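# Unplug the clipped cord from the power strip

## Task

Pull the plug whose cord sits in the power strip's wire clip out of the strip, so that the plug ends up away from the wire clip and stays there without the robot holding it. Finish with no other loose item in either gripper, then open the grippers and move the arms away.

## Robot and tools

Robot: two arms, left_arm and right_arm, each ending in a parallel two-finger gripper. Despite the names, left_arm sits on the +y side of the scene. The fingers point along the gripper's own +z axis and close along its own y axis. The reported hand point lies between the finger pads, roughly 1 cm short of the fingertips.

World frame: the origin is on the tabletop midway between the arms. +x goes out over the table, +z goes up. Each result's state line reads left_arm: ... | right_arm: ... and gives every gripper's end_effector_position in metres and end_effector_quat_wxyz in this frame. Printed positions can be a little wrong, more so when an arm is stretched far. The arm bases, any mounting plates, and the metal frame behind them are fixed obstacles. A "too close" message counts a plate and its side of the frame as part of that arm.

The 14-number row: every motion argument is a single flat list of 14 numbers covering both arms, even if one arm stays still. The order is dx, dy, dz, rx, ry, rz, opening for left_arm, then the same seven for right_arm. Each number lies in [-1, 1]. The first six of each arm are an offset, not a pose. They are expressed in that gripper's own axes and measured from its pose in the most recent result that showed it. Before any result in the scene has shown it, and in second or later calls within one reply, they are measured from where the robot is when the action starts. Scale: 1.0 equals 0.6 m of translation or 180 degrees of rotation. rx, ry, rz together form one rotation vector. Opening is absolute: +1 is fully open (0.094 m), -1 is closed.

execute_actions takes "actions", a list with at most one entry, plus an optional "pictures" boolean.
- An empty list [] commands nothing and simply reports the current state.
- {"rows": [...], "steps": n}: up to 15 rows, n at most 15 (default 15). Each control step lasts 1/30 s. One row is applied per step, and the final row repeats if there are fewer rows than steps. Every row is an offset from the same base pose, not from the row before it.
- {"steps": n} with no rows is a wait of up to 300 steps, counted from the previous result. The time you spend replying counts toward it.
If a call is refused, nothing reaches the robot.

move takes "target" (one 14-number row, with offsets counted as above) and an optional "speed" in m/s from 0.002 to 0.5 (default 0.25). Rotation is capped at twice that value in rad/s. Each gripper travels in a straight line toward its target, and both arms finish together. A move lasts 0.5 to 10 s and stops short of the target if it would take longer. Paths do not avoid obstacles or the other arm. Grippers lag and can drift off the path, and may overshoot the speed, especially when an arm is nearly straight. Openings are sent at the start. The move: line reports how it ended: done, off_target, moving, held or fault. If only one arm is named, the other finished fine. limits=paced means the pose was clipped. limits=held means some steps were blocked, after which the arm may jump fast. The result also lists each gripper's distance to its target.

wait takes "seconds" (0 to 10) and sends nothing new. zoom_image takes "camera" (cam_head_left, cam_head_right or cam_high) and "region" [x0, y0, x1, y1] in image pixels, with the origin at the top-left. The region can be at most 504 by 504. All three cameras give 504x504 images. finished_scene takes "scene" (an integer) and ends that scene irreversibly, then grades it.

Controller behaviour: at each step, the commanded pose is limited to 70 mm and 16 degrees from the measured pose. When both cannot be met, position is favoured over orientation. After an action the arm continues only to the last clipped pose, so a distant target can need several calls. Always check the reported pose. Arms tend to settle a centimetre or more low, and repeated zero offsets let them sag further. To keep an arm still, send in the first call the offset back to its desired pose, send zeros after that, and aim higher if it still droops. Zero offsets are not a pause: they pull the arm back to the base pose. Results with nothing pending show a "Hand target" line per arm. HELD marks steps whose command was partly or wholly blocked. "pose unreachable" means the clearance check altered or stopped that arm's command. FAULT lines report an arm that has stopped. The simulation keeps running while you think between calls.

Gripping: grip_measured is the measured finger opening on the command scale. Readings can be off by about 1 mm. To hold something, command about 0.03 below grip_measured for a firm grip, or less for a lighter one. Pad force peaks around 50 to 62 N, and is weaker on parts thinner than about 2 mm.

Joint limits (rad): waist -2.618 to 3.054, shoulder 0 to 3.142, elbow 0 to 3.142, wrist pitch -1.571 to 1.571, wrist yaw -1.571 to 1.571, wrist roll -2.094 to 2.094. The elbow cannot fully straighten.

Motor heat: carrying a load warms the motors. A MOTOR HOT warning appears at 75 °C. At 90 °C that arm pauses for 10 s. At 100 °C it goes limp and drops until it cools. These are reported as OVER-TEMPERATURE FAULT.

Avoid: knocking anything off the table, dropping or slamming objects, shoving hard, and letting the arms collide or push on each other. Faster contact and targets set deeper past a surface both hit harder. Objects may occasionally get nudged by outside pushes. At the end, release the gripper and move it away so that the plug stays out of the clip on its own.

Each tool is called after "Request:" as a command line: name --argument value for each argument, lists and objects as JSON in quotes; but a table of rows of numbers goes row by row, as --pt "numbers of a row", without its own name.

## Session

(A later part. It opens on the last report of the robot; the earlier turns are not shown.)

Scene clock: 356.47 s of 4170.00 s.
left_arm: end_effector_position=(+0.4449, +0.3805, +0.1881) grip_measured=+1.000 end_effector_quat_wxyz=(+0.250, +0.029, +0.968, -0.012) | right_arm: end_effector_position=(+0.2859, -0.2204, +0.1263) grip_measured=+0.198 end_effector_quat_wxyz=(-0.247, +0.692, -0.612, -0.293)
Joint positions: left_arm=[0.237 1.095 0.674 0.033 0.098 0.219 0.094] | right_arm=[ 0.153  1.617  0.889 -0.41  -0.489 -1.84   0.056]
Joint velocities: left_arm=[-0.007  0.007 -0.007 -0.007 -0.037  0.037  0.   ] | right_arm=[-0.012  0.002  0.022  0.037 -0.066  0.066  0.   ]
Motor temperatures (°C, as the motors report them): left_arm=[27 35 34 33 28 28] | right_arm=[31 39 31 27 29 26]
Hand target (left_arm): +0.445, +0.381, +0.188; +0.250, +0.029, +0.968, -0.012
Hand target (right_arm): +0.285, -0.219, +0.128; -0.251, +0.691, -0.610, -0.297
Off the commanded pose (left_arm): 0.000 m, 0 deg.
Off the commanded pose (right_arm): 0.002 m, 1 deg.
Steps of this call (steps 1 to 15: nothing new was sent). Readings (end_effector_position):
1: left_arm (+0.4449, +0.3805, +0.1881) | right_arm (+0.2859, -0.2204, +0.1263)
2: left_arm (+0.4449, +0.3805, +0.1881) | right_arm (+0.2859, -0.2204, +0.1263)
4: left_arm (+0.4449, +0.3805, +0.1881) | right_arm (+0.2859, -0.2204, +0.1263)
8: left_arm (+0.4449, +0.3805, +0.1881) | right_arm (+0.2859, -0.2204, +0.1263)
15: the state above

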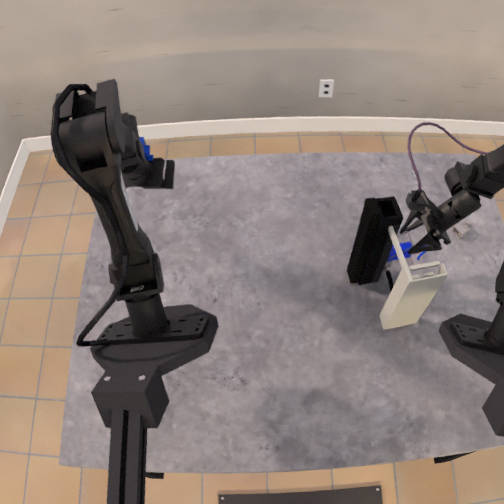

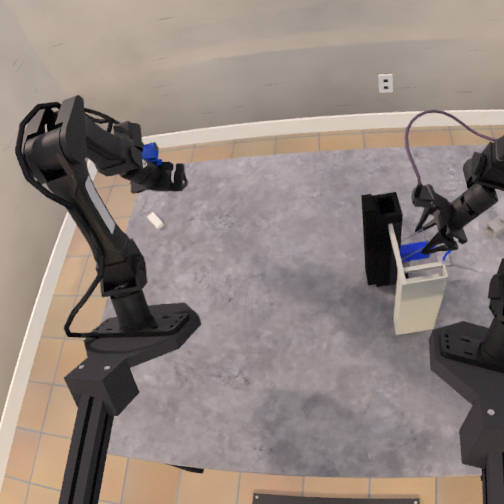

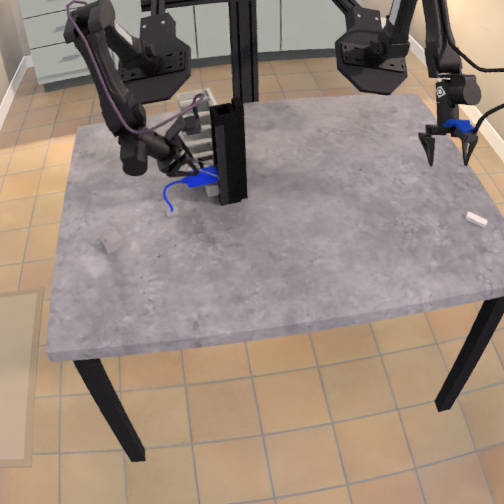

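Request:
move --target '[0,0,0,0,0,0,1, 0.0675,0.0113,0.0412,-0.002,0,-0.012,0.5]' --speed 0.04

Request:
zoom_image --camera "cam_high" --region '[140, 110, 250, 220]'

Request:
zoom_image --camera "cam_head_right" --region '[380, 180, 480, 280]'

Request:
zoom_image --camera "cam_head_left" --region '[365, 180, 465, 280]'

Scene clock: 374.90 s of 4170.00 s.
left_arm: end_effector_position=(+0.4449, +0.3805, +0.1881) grip_measured=+1.000 end_effector_quat_wxyz=(+0.250, +0.029, +0.968, -0.012) | right_arm: end_effector_position=(+0.2647, -0.2337, +0.0822) grip_measured=+0.498 end_effector_quat_wxyz=(-0.230, +0.704, -0.602, -0.299)
Joint positions: left_arm=[0.237 1.095 0.674 0.033 0.098 0.219 0.094] | right_arm=[ 0.076  1.763  0.889 -0.343 -0.491 -1.955  0.07 ]
Joint velocities: left_arm=[-0.007 -0.027  0.022 -0.007 -0.051  0.007  0.   ] | right_arm=[-0.012 -0.007  0.007  0.081  0.022 -0.051  0.001]
Motor temperatures (°C, as the motors report them): left_arm=[27 36 34 33 28 28] | right_arm=[31 39 31 27 29 26]
Hand target (left_arm): +0.445, +0.381, +0.188; +0.250, +0.029, +0.968, -0.012
Hand target (right_arm): +0.280, -0.233, +0.081; -0.250, +0.704, -0.598, -0.289
Off the commanded pose (left_arm): 0.000 m, 0 deg.
Off the commanded pose (right_arm): 0.015 m, 3 deg.
After step 90, 13.97 s passed at rest.
move: off_target (right_arm)

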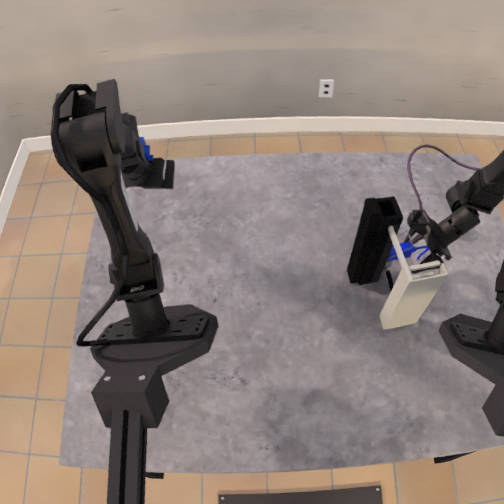

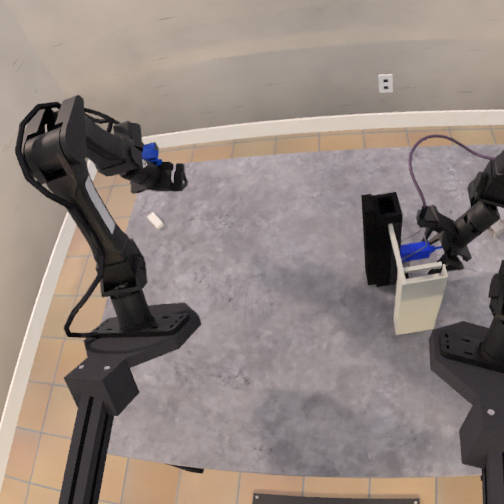

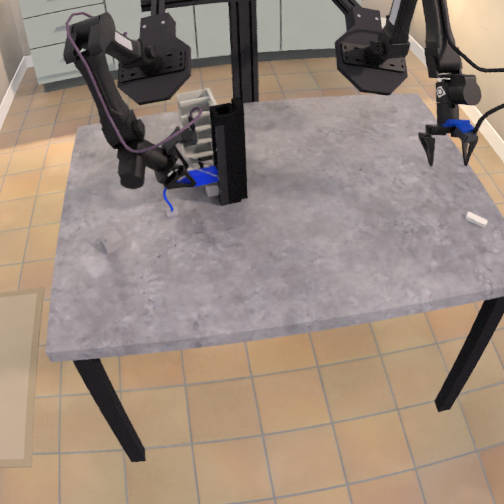

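Region (140, 110, 250, 220) of cam_high's 504x504 image, scaled by 4.582, with more detail than that image has.

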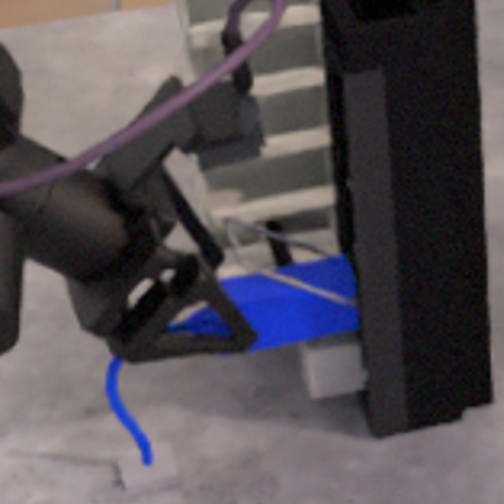

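Region (380, 180, 480, 280) of cam_head_right's 504x504 image, scaled by 5.040, with more detail than that image has.

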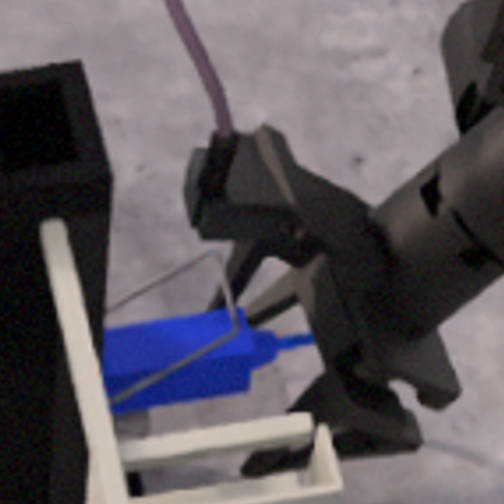

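Region (365, 180, 465, 280) of cam_head_left's 504x504 image, scaled by 5.040, with more detail than that image has.

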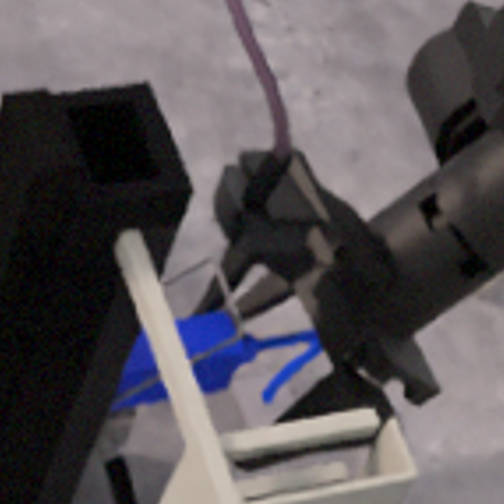

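Request:
move --target '[0,0,0,0,0,0,1, -0.0147,-0.0465,0.0075,0.0116,-0.004,-0.0047,0.3]' --speed 0.04

Request:
zoom_image --camera "cam_high" --region '[140, 110, 250, 220]'

Request:
zoom_image --camera "cam_head_right" --region '[380, 180, 480, 280]'

Scene clock: 385.13 s of 4170.00 s.
left_arm: end_effector_position=(+0.4449, +0.3805, +0.1881) grip_measured=+1.000 end_effector_quat_wxyz=(+0.250, +0.029, +0.968, -0.012) | right_arm: end_effector_position=(+0.2829, -0.2245, +0.0861) grip_measured=+0.302 end_effector_quat_wxyz=(-0.242, +0.702, -0.603, -0.290)
Joint positions: left_arm=[0.237 1.095 0.674 0.033 0.098 0.219 0.094] | right_arm=[ 0.112  1.765  0.925 -0.331 -0.491 -1.912  0.061]
Joint velocities: left_arm=[ 0.012 -0.002 -0.012  0.007 -0.037  0.11   0.   ] | right_arm=[ 0.022  0.042 -0.007  0.066  0.022 -0.11  -0.   ]
Motor temperatures (°C, as the motors report them): left_arm=[27 36 34 33 28 28] | right_arm=[31 38 31 27 29 26]
Hand target (left_arm): +0.445, +0.381, +0.188; +0.250, +0.029, +0.968, -0.012
Hand target (right_arm): +0.290, -0.219, +0.084; -0.249, +0.702, -0.600, -0.291
Off the commanded pose (left_arm): 0.000 m, 0 deg.
Off the commanded pose (right_arm): 0.009 m, 1 deg.
After step 90, 6.23 s passed at rest.
move: done

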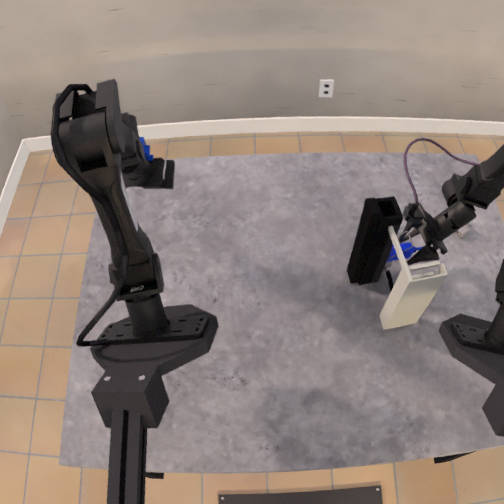

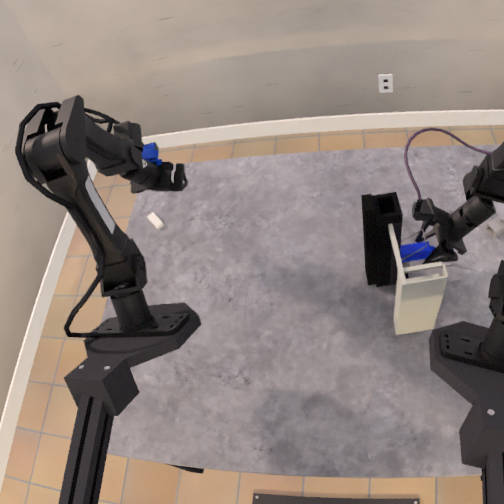

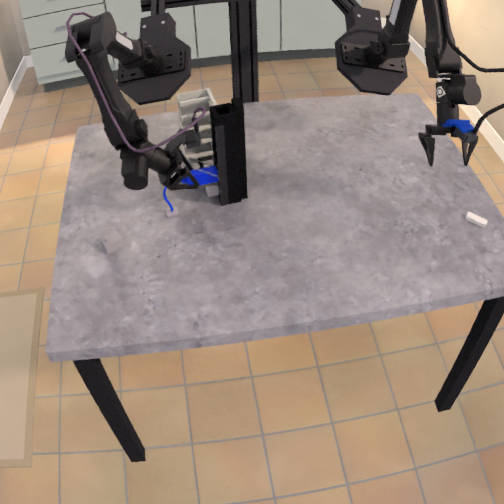

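Region (140, 110, 250, 220) of cam_high's 504x504 image, scaled by 4.582, with more detail than that image has.

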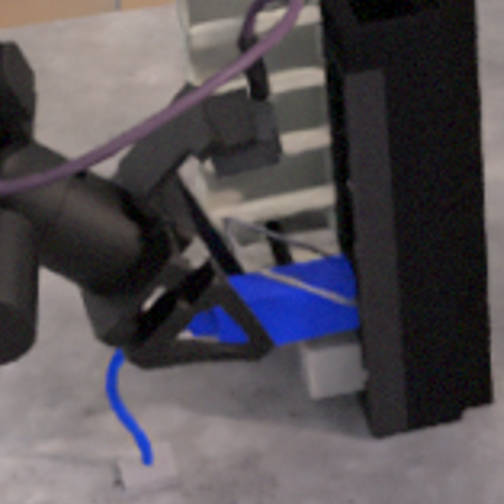

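Region (380, 180, 480, 280) of cam_head_right's 504x504 image, scaled by 5.040, with more detail than that image has.

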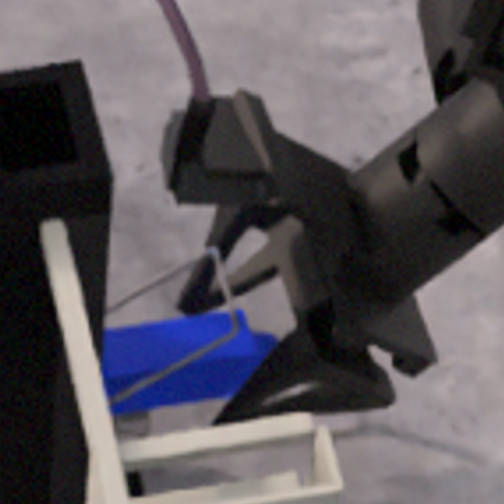

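Request:
execute_actions --actions '[{"rows": [[0,0,0,0,0,0,1, 0,-0.006,0,0,0,0,0.2],[0,0,0,0,0,0,1, 0,-0.006,0,0,0,0,0.1],[0,0,0,0,0,0,1, 0,-0.006,0,0,0,0,0.0],[0,0,0,0,0,0,1, 0,-0.006,0,0,0,0,-0.1],[0,0,0,0,0,0,1, 0,-0.006,0,0,0,0,-0.2],[0,0,0,0,0,0,1, 0,-0.006,0,0,0,0,-0.27],[0,0,0,0,0,0,1, 0,-0.006,0,0,0,0,-0.33],[0,0,0,0,0,0,1, 0,-0.006,0,0,0,0,-0.37],[0,0,0,0,0,0,1, 0,-0.006,0,0,0,0,-0.41],[0,0,0,0,0,0,1, 0,-0.006,0,0,0,0,-0.44],[0,0,0,0,0,0,1, 0,-0.006,0,0,0,0,-0.47],[0,0,0,0,0,0,1, 0,-0.006,0,0,0,0,-0.50],[0,0,0,0,0,0,1, 0,-0.006,0,0,0,0,-0.53],[0,0,0,0,0,0,1, 0,-0.006,0,0,0,0,-0.56],[0,0,0,0,0,0,1, 0,-0.006,0,0,0,0,-0.59]], "steps": 15}]'

Request:
zoom_image --camera "cam_high" --region '[140, 110, 250, 220]'

Scene clock: 395.37 s of 4170.00 s.
left_arm: end_effector_position=(+0.4449, +0.3805, +0.1881) grip_measured=+1.000 end_effector_quat_wxyz=(+0.250, +0.029, +0.968, -0.012) | right_arm: end_effector_position=(+0.2845, -0.2239, +0.0839) grip_measured=-0.512 end_effector_quat_wxyz=(-0.245, +0.701, -0.605, -0.288)
Joint positions: left_arm=[0.237 1.095 0.674 0.033 0.098 0.219 0.094] | right_arm=[ 0.112  1.772  0.925 -0.315 -0.492 -1.906  0.023]
Joint velocities: left_arm=[-0.022  0.012 -0.012 -0.022 -0.007  0.037  0.   ] | right_arm=[-0.002  0.002 -0.002 -0.051 -0.066  0.037 -0.001]
Motor temperatures (°C, as the motors report them): left_arm=[27 36 34 33 28 28] | right_arm=[31 38 31 26 29 26]
Hand target (left_arm): +0.445, +0.381, +0.188; +0.250, +0.029, +0.968, -0.012
Hand target (right_arm): +0.287, -0.224, +0.086; -0.243, +0.702, -0.603, -0.290
Off the commanded pose (left_arm): 0.000 m, 0 deg.
Off the commanded pose (right_arm): 0.003 m, 0 deg.
Steps of this call (steps 1 to 90: nothing new was sent; then 6.73 s passed at rest; steps 91 to 105: all 15 steps of this action). Readings (end_effector_position):
91: left_arm (+0.4449, +0.3805, +0.1881) | right_arm (+0.2809, -0.2239, +0.0845)
92: left_arm (+0.4449, +0.3805, +0.1881) | right_arm (+0.2809, -0.2240, +0.0845)
94: left_arm (+0.4449, +0.3805, +0.1881) | right_arm (+0.2808, -0.2241, +0.0843)
98: left_arm (+0.4449, +0.3805, +0.1881) | right_arm (+0.2812, -0.2243, +0.0841)
105: the state above

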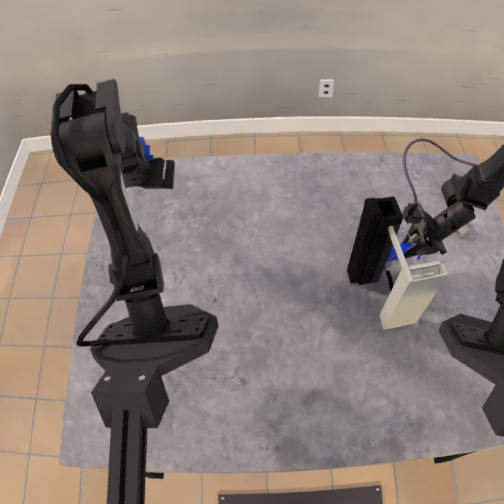

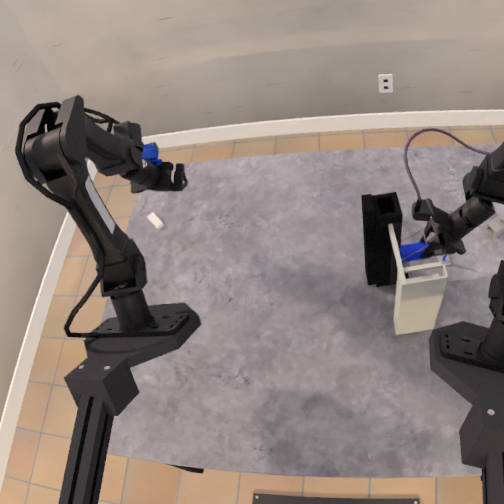

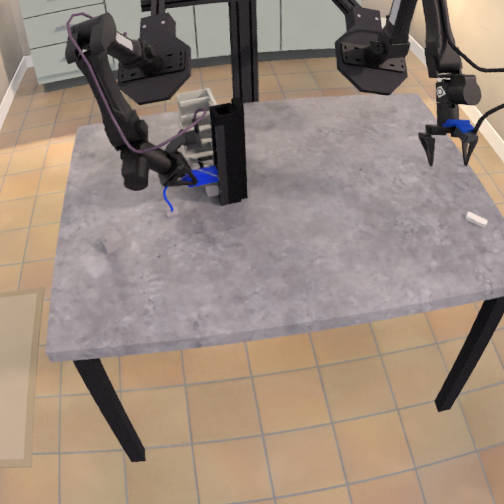

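Region (140, 110, 250, 220) of cam_high's 504x504 image, scaled by 4.582, with more detail than that image has.

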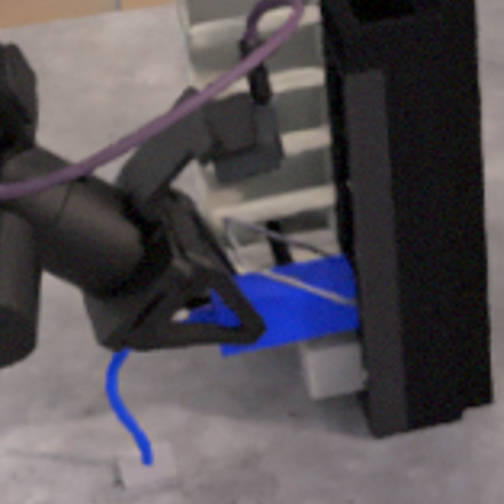

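Request:
move --target '[0,0,0,0,0,0,1, 0.0595,-0.0007,-0.0583,0,0,0,-0.56]' --speed 0.02

Request:
zoom_image --camera "cam_high" --region '[130, 110, 250, 230]'

Request:
zoom_image --camera "cam_head_right" --region '[380, 180, 500, 290]'

Scene clock: 408.57 s of 4170.00 s.
left_arm: end_effector_position=(+0.4449, +0.3805, +0.1881) grip_measured=+1.000 end_effector_quat_wxyz=(+0.250, +0.029, +0.968, -0.012) | right_arm: end_effector_position=(+0.2841, -0.2718, +0.0786) grip_measured=-0.512 end_effector_quat_wxyz=(-0.234, +0.702, -0.608, -0.288)
Joint positions: left_arm=[0.237 1.095 0.674 0.033 0.098 0.219 0.094] | right_arm=[-0.03   1.778  0.995 -0.459 -0.524 -2.051  0.023]
Joint velocities: left_arm=[-0.007  0.012 -0.007 -0.081 -0.022 -0.007  0.   ] | right_arm=[-0.002 -0.002 -0.002  0.022  0.007 -0.037  0.   ]
Motor temperatures (°C, as the motors report them): left_arm=[27 36 34 33 28 28] | right_arm=[31 39 31 27 28 26]
Hand target (left_arm): +0.445, +0.381, +0.188; +0.250, +0.029, +0.968, -0.012
Hand target (right_arm): +0.293, -0.273, +0.084; -0.245, +0.701, -0.606, -0.287
Off the commanded pose (left_arm): 0.000 m, 0 deg.
Off the commanded pose (right_arm): 0.010 m, 1 deg.
After step 90, 7.43 s passed at rest.
move: done

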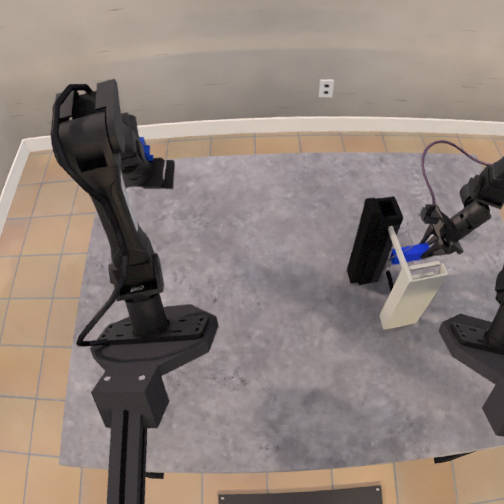

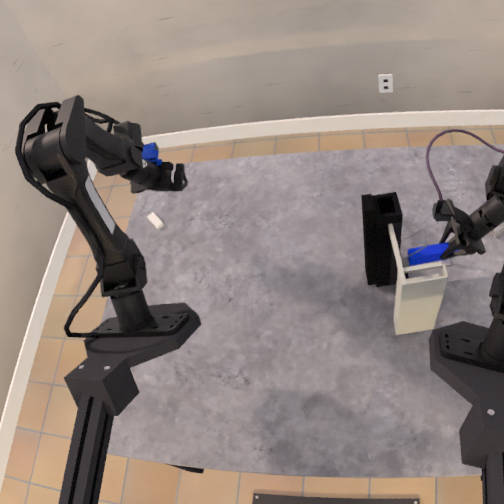

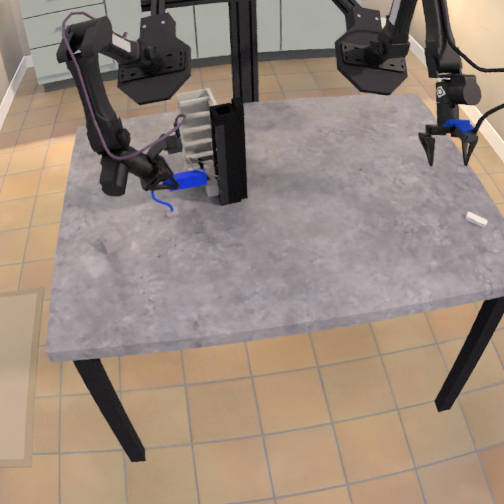

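Region (130, 110, 250, 230) of cam_high's 504x504 image, scaled by 4.200, with more detail than that image has.

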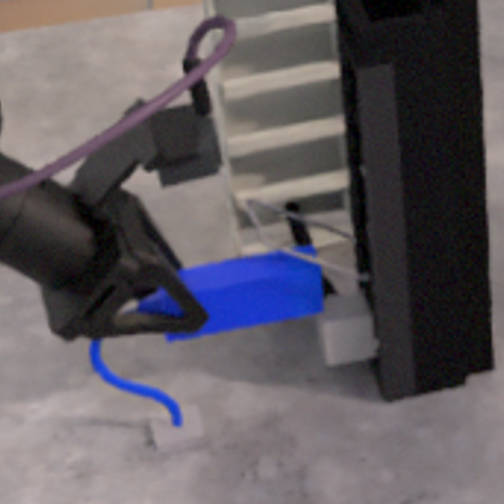

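Region (380, 180, 500, 290) of cam_head_right's 504x504 image, scaled by 4.200, with more detail than that image has; it fills the top 462 rows of this view, and the rest is white.

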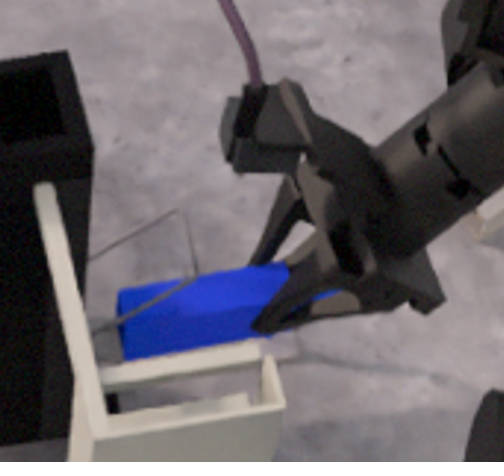

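Request:
move --target '[0,0,0,0,0,0,1, 0.0727,-0.0967,0.0063,0.0765,-0.008,0.0805,-0.56]' --speed 0.06

Request:
zoom_image --camera "cam_high" --region '[90, 120, 250, 260]'

Request:
zoom_image --camera "cam_head_right" --region '[380, 170, 504, 290]'

Scene clock: 424.07 s of 4170.00 s.
left_arm: end_effector_position=(+0.4449, +0.3805, +0.1881) grip_measured=+1.000 end_effector_quat_wxyz=(+0.250, +0.029, +0.968, -0.012) | right_arm: end_effector_position=(+0.3334, -0.2914, +0.0448) grip_measured=-0.512 end_effector_quat_wxyz=(-0.267, +0.590, -0.719, -0.251)
Joint positions: left_arm=[0.237 1.095 0.674 0.033 0.098 0.219 0.094] | right_arm=[-0.088  1.884  1.048 -0.206 -0.615 -1.731  0.023]
Joint velocities: left_arm=[-0.017  0.002  0.017 -0.051  0.007  0.051  0.   ] | right_arm=[ 0.002 -0.012 -0.022  0.007  0.051 -0.022 -0.   ]
Motor temperatures (°C, as the motors report them): left_arm=[27 36 34 33 28 28] | right_arm=[31 40 31 27 29 26]
Hand target (left_arm): +0.445, +0.381, +0.188; +0.250, +0.029, +0.968, -0.012
Hand target (right_arm): +0.345, -0.292, +0.046; +0.287, -0.584, +0.717, +0.250
Off the commanded pose (left_arm): 0.000 m, 0 deg.
Off the commanded pose (right_arm): 0.012 m, 2 deg.
After step 90, 9.23 s passed at rest.
move: off_target (right_arm)

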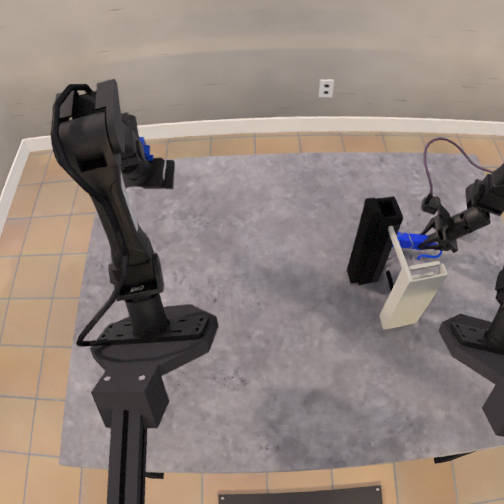

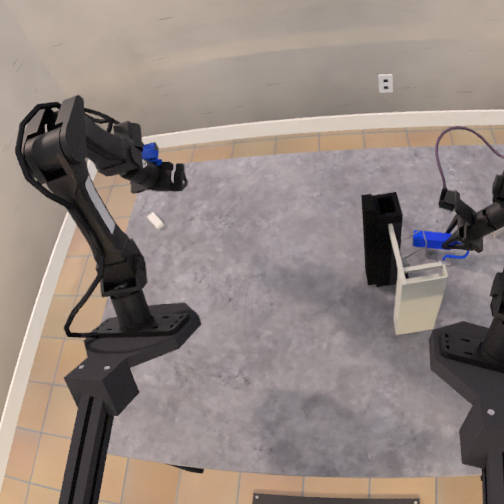

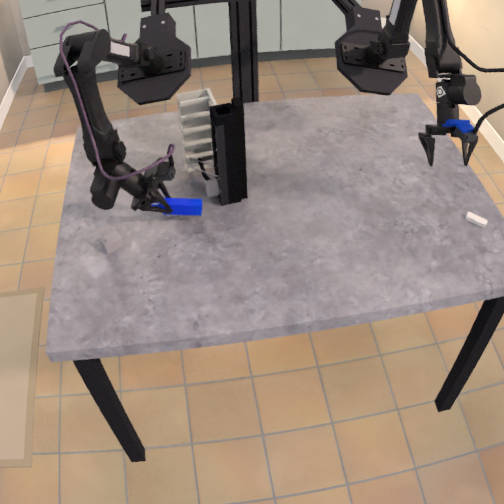

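Region (90, 120, 250, 260) of cam_high's 504x504 image, scaled by 3.150, with more detail than that image has; it fills the top 441 rows of this view, and the rest is white.

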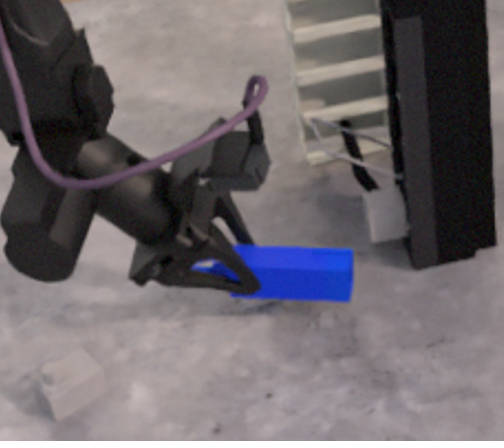

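Region (380, 170, 504, 290) of cam_head_right's 504x504 image, scaled by 4.065, with more detail than that image has; it fills the top 488 rows of this view, and the rest is white.

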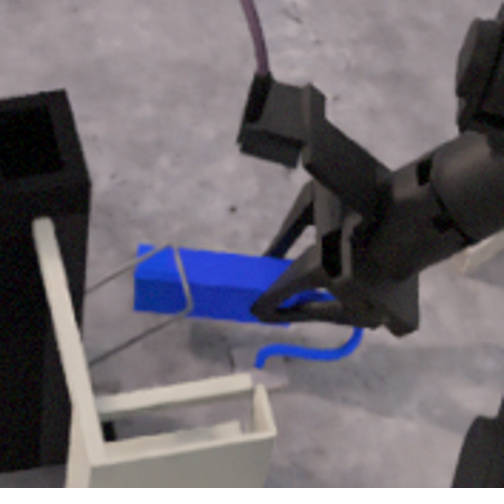

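Request:
move --target '[0,0,0,0,0,0,1, 0.0197,-0.0477,0.0333,0.0107,-0.012,-0.0099,-0.56]' --speed 0.03

Request:
zoom_image --camera "cam_high" --region '[110, 160, 230, 250]'

Request:
zoom_image --camera "cam_head_right" --region '[380, 170, 504, 290]'

Scene clock: 434.27 s of 4170.00 s.
left_arm: end_effector_position=(+0.4449, +0.3805, +0.1881) grip_measured=+1.000 end_effector_quat_wxyz=(+0.250, +0.029, +0.968, -0.012) | right_arm: end_effector_position=(+0.3501, -0.2928, +0.0197) grip_measured=-0.512 end_effector_quat_wxyz=(-0.273, +0.593, -0.716, -0.247)
Joint positions: left_arm=[0.237 1.095 0.674 0.033 0.098 0.219 0.094] | right_arm=[-0.088  1.995  1.156 -0.193 -0.621 -1.738  0.023]
Joint velocities: left_arm=[ 0.007 -0.002 -0.012 -0.037 -0.007 -0.007  0.   ] | right_arm=[ 0.002 -0.012  0.012  0.022  0.007 -0.007 -0.001]
Motor temperatures (°C, as the motors report them): left_arm=[27 36 34 33 28 28] | right_arm=[30 40 31 27 29 26]
Hand target (left_arm): +0.445, +0.381, +0.188; +0.250, +0.029, +0.968, -0.012
Hand target (right_arm): +0.361, -0.292, +0.021; +0.294, -0.593, +0.709, +0.245
Off the commanded pose (left_arm): 0.000 m, 0 deg.
Off the commanded pose (right_arm): 0.011 m, 3 deg.
After step 90, 5.73 s passed at rest.
move: off_target (right_arm)

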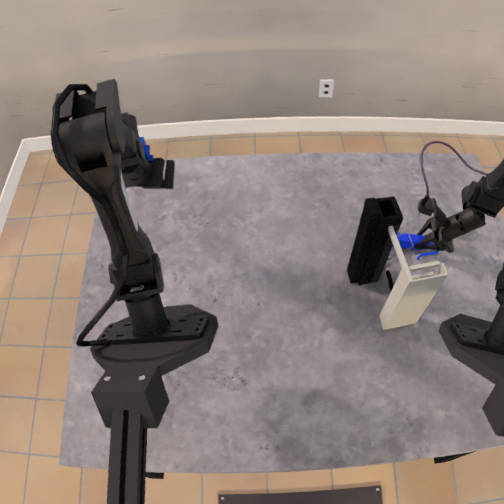

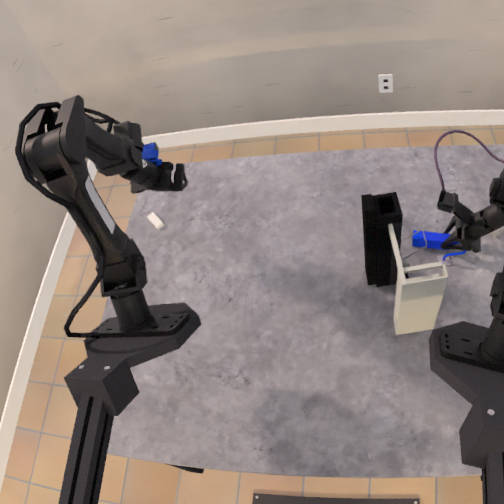

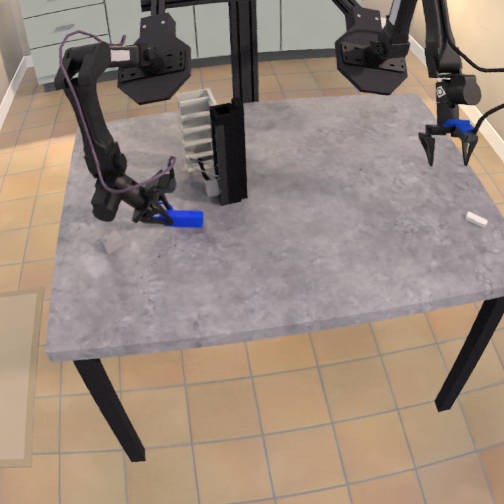

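Region (110, 160, 230, 250) of cam_high's 504x504 image, scaled by 4.200, with more detail than that image has; it fills the top 378 rows of this view, and the rest is white.

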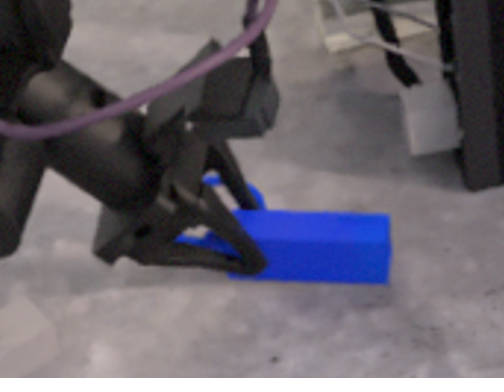

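Region (380, 170, 504, 290) of cam_head_right's 504x504 image, scaled by 4.065, with more detail than that image has; it fills the top 488 rows of this view, and the rest is white.

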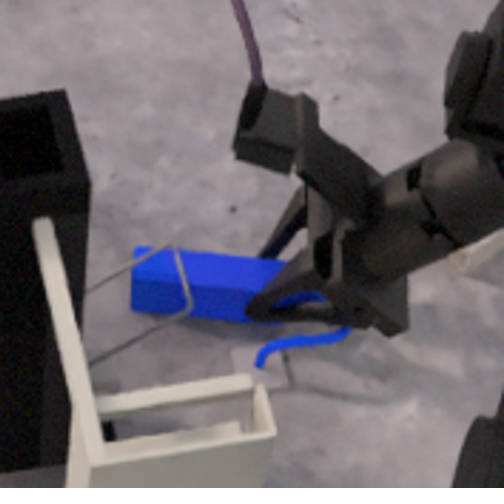

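Request:
move --target '[0,0,0,0,0,0,1, 0.0055,-0.0167,0.0102,0.008,-0.01,-0.007,-0.56]' --speed 0.01

Request:
zoom_image --camera "cam_high" --region '[110, 160, 230, 250]'

Scene clock: 441.97 s of 4170.00 s.
left_arm: end_effector_position=(+0.4449, +0.3805, +0.1881) grip_measured=+1.000 end_effector_quat_wxyz=(+0.250, +0.029, +0.968, -0.012) | right_arm: end_effector_position=(+0.3514, -0.2886, +0.0166) grip_measured=-0.512 end_effector_quat_wxyz=(-0.286, +0.594, -0.709, -0.251)
Joint positions: left_arm=[0.237 1.095 0.674 0.033 0.098 0.219 0.094] | right_arm=[-0.088  2.018  1.166 -0.178 -0.648 -1.75   0.023]
Joint velocities: left_arm=[-0.002 -0.002  0.007 -0.051  0.037 -0.037  0.   ] | right_arm=[-0.017  0.002 -0.007 -0.037 -0.037 -0.007 -0.001]
Motor temperatures (°C, as the motors report them): left_arm=[27 36 34 33 28 28] | right_arm=[30 40 31 27 29 26]
Hand target (left_arm): +0.445, +0.381, +0.188; +0.250, +0.029, +0.968, -0.012
Hand target (right_arm): +0.360, -0.293, +0.013; +0.295, -0.594, +0.708, +0.244
Off the commanded pose (left_arm): 0.000 m, 0 deg.
Off the commanded pose (right_arm): 0.010 m, 1 deg.
After step 90, 2.13 s passed at rest.
move: done

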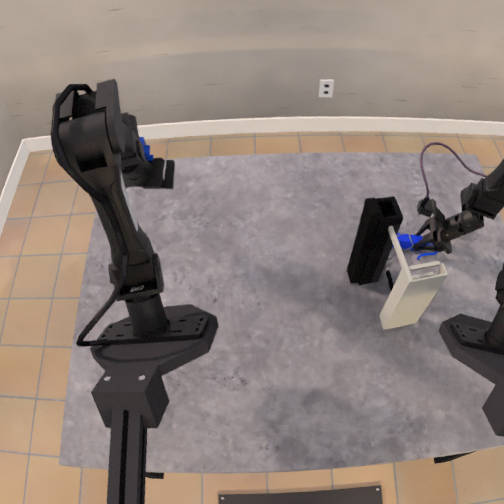

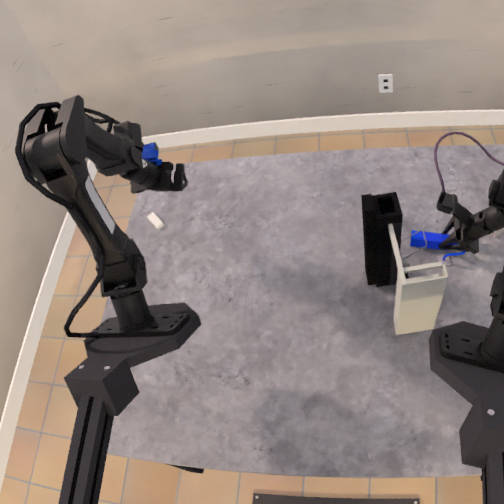

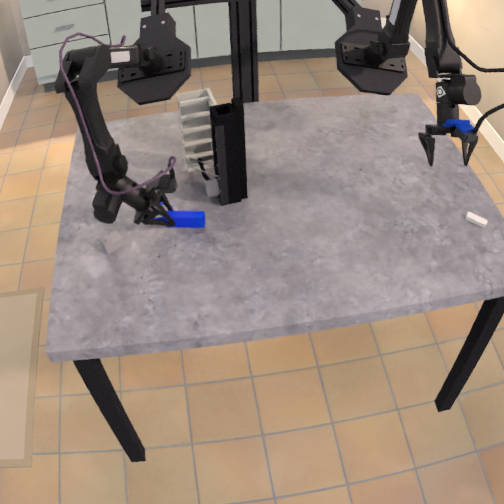

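Region (110, 160, 230, 250) of cam_high's 504x504 image, scaled by 4.200, with more detail than that image has; it fills the top 378 rows of this view, and the rest is white.

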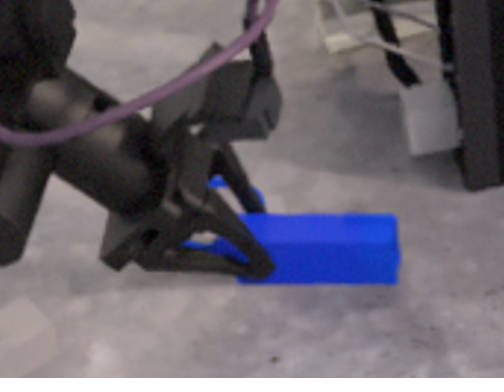

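Request:
execute_actions --actions '[{"rows": [[0,0,0,0,0,0,1, 0,0,0,0,0,0,-0.56],[0,0,0,0,0,0,1, 0,0,0,0,0,0,-0.53],[0,0,0,0,0,0,1, 0,0,0,0,0,0,-0.5],[0,0,0,0,0,0,1, 0,0,0,0,0,0,-0.45],[0,0,0,0,0,0,1, 0,0,0,0,0,0,-0.38],[0,0,0,0,0,0,1, 0,0,0,0,0,0,-0.3],[0,0,0,0,0,0,1, 0,0,0,0,0,0,-0.2],[0,0,0,0,0,0,1, 0,0,0,0,0,0,-0.1]], "steps": 12}]' --pictures false

Request:
move --target '[0,0,0,0,0,0,1, -0.12,0,-0.22,0,0,0,-0.1]' --speed 0.12

Request:
zoom_image --camera "cam_high" --region '[90, 120, 250, 260]'

Request:
zoom_image --camera "cam_head_right" --region '[380, 170, 504, 290]'

Scene clock: 449.00 s of 4170.00 s.
left_arm: end_effector_position=(+0.4449, +0.3805, +0.1881) grip_measured=+1.000 end_effector_quat_wxyz=(+0.250, +0.029, +0.968, -0.012) | right_arm: end_effector_position=(+0.3513, -0.2889, +0.0163) grip_measured=-0.102 end_effector_quat_wxyz=(-0.285, +0.594, -0.709, -0.250)
Joint positions: left_arm=[0.237 1.095 0.674 0.033 0.098 0.219 0.094] | right_arm=[-0.088  2.018  1.166 -0.178 -0.646 -1.751  0.042]
Joint velocities: left_arm=[-0.032 -0.012  0.017 -0.081 -0.022 -0.051  0.   ] | right_arm=[-0.017 -0.012 -0.002 -0.051  0.007  0.022  0.   ]
Motor temperatures (°C, as the motors report them): left_arm=[27 36 34 34 28 28] | right_arm=[30 40 31 26 29 26]
Hand target (left_arm): +0.445, +0.381, +0.188; +0.250, +0.029, +0.968, -0.012
Hand target (right_arm): +0.351, -0.289, +0.017; +0.286, -0.594, +0.709, +0.251
Off the commanded pose (left_arm): 0.000 m, 0 deg.
Off the commanded pose (right_arm): 0.000 m, 0 deg.
Steps of this call (steps 1 to 90: nothing new was sent; then 3.63 s passed at rest; steps 91 to 102: all 12 steps of this action). Readings (end_effector_position):
91: left_arm (+0.4449, +0.3805, +0.1881) | right_arm (+0.3514, -0.2886, +0.0166)
92: left_arm (+0.4449, +0.3805, +0.1881) | right_arm (+0.3514, -0.2886, +0.0166)
94: left_arm (+0.4449, +0.3805, +0.1881) | right_arm (+0.3514, -0.2887, +0.0166)
98: left_arm (+0.4449, +0.3805, +0.1881) | right_arm (+0.3513, -0.2888, +0.0164)
102: the state above

Scene clock: 451.10 s of 4170.00 s.
left_arm: end_effector_position=(+0.4449, +0.3805, +0.1881) grip_measured=+1.000 end_effector_quat_wxyz=(+0.250, +0.029, +0.968, -0.012) | right_arm: end_effector_position=(+0.3523, -0.3309, +0.1545) grip_measured=-0.102 end_effector_quat_wxyz=(-0.279, +0.600, -0.711, -0.239)
Joint positions: left_arm=[0.237 1.095 0.674 0.033 0.098 0.219 0.094] | right_arm=[-0.153  1.548  1.109 -0.62  -0.654 -1.821  0.042]
Joint velocities: left_arm=[-0.007 -0.007 -0.017 -0.007 -0.022 -0.051  0.   ] | right_arm=[-0.012 -0.002 -0.007  0.022 -0.007 -0.022  0.   ]
Motor temperatures (°C, as the motors report them): left_arm=[27 36 34 34 28 28] | right_arm=[30 40 31 26 29 26]
Hand target (left_arm): +0.445, +0.381, +0.188; +0.250, +0.029, +0.968, -0.012
Hand target (right_arm): +0.348, -0.328, +0.161; +0.285, -0.594, +0.710, +0.250
Off the commanded pose (left_arm): 0.000 m, 0 deg.
Off the commanded pose (right_arm): 0.009 m, 2 deg.
move: done

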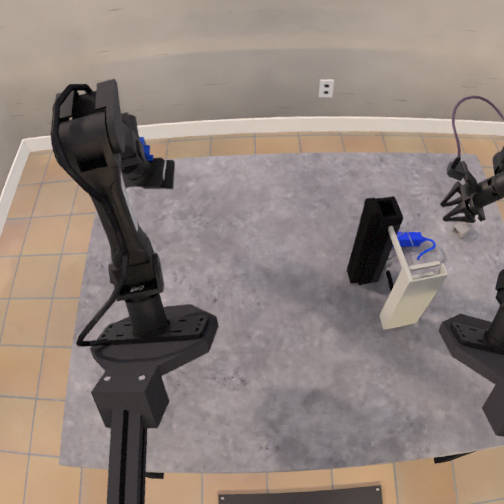

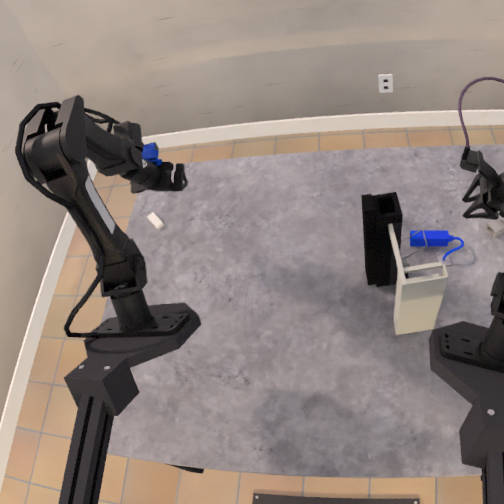

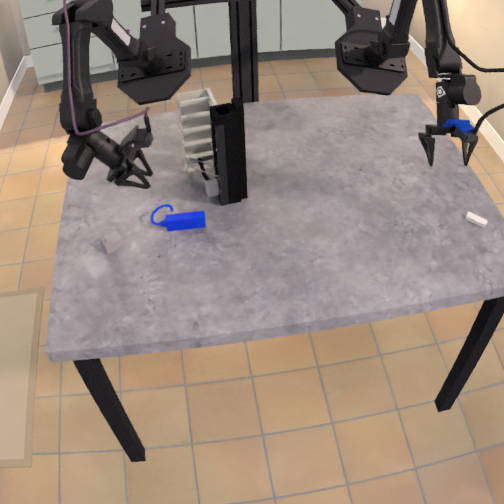

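Region (90, 120, 250, 260) of cam_high's 504x504 image, scaled by 3.150, with more detail than that image has; it fills the top 441 rows of this view, and the rest is white.

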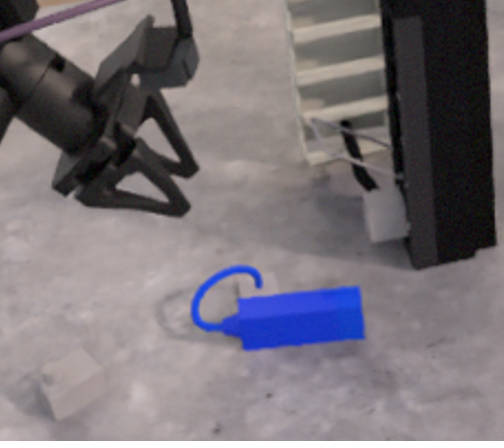

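Region (380, 170, 504, 290) of cam_head_right's 504x504 image, scaled by 4.065, with more detail than that image has; it fills the top 488 rows of this view, and the rest is white.

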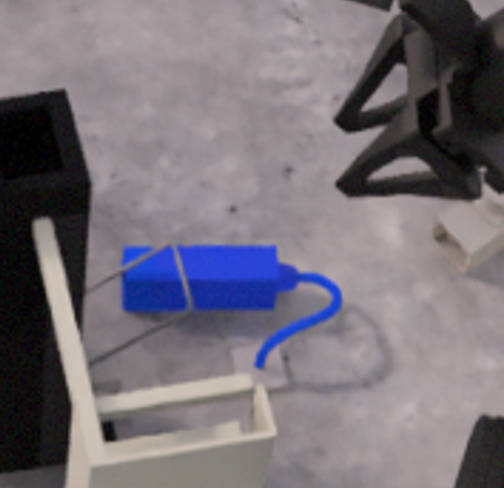

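Request:
execute_actions --actions '[]'

Request:
zoom_image --camera "cam_high" --region '[90, 120, 250, 260]'

Scene clock: 453.80 s of 4170.00 s.
left_arm: end_effector_position=(+0.4449, +0.3805, +0.1881) grip_measured=+1.000 end_effector_quat_wxyz=(+0.250, +0.029, +0.968, -0.012) | right_arm: end_effector_position=(+0.3519, -0.3308, +0.1546) grip_measured=-0.102 end_effector_quat_wxyz=(-0.278, +0.600, -0.711, -0.240)
Joint positions: left_arm=[0.237 1.095 0.674 0.033 0.098 0.219 0.094] | right_arm=[-0.153  1.548  1.109 -0.622 -0.654 -1.821  0.042]
Joint velocities: left_arm=[-0.007 -0.007 -0.022  0.037 -0.022 -0.007  0.   ] | right_arm=[ 0.017 -0.017  0.002 -0.051 -0.095 -0.007 -0.001]
Motor temperatures (°C, as the motors report them): left_arm=[27 36 34 34 28 28] | right_arm=[30 41 31 26 29 26]
Hand target (left_arm): +0.445, +0.381, +0.188; +0.250, +0.029, +0.968, -0.012
Hand target (right_arm): +0.348, -0.328, +0.161; +0.285, -0.594, +0.709, +0.250
Off the commanded pose (left_arm): 0.000 m, 0 deg.
Off the commanded pose (right_arm): 0.008 m, 2 deg.
Steps of this call (steps 1 to 81: nothing new was sent). Readings (end_effector_position):
1: left_arm (+0.4449, +0.3805, +0.1881) | right_arm (+0.3522, -0.3309, +0.1545)
2: left_arm (+0.4449, +0.3805, +0.1881) | right_arm (+0.3521, -0.3308, +0.1545)
4: left_arm (+0.4449, +0.3805, +0.1881) | right_arm (+0.3520, -0.3308, +0.1545)
8: left_arm (+0.4449, +0.3805, +0.1881) | right_arm (+0.3520, -0.3308, +0.1545)
81: the state above

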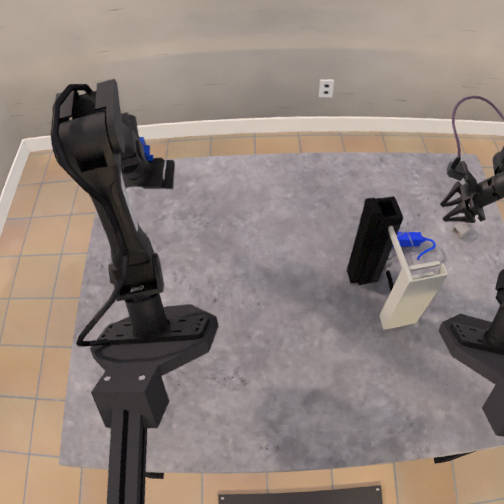

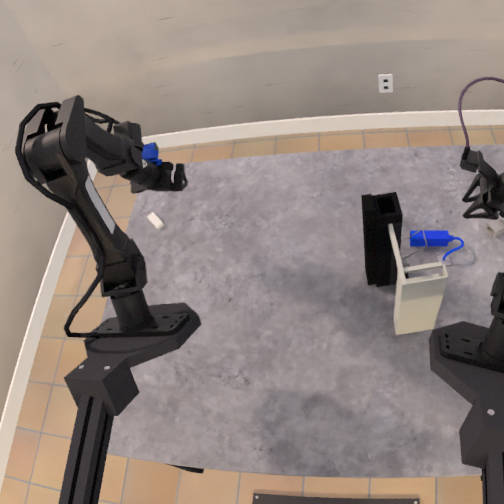

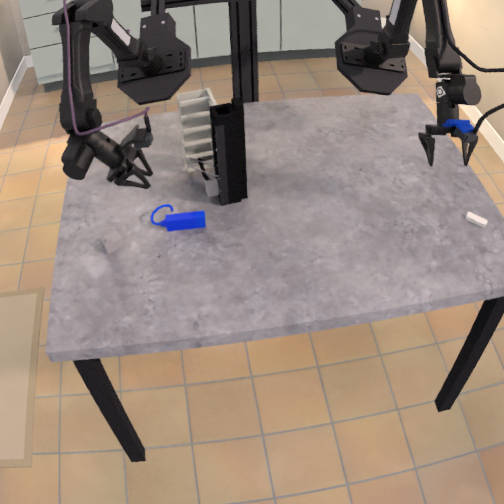

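Region (90, 120, 250, 260) of cam_high's 504x504 image, scaled by 3.150, with more detail than that image has; it fills the top 441 rows of this view, and the rest is white.

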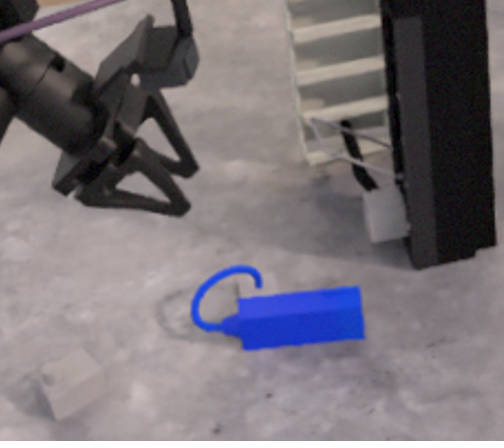

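The plug is resting on the table, clear of the clip, and the gripper is out of the way.

Request:
finished_scene --scene 1

The scene is finished: the task was done.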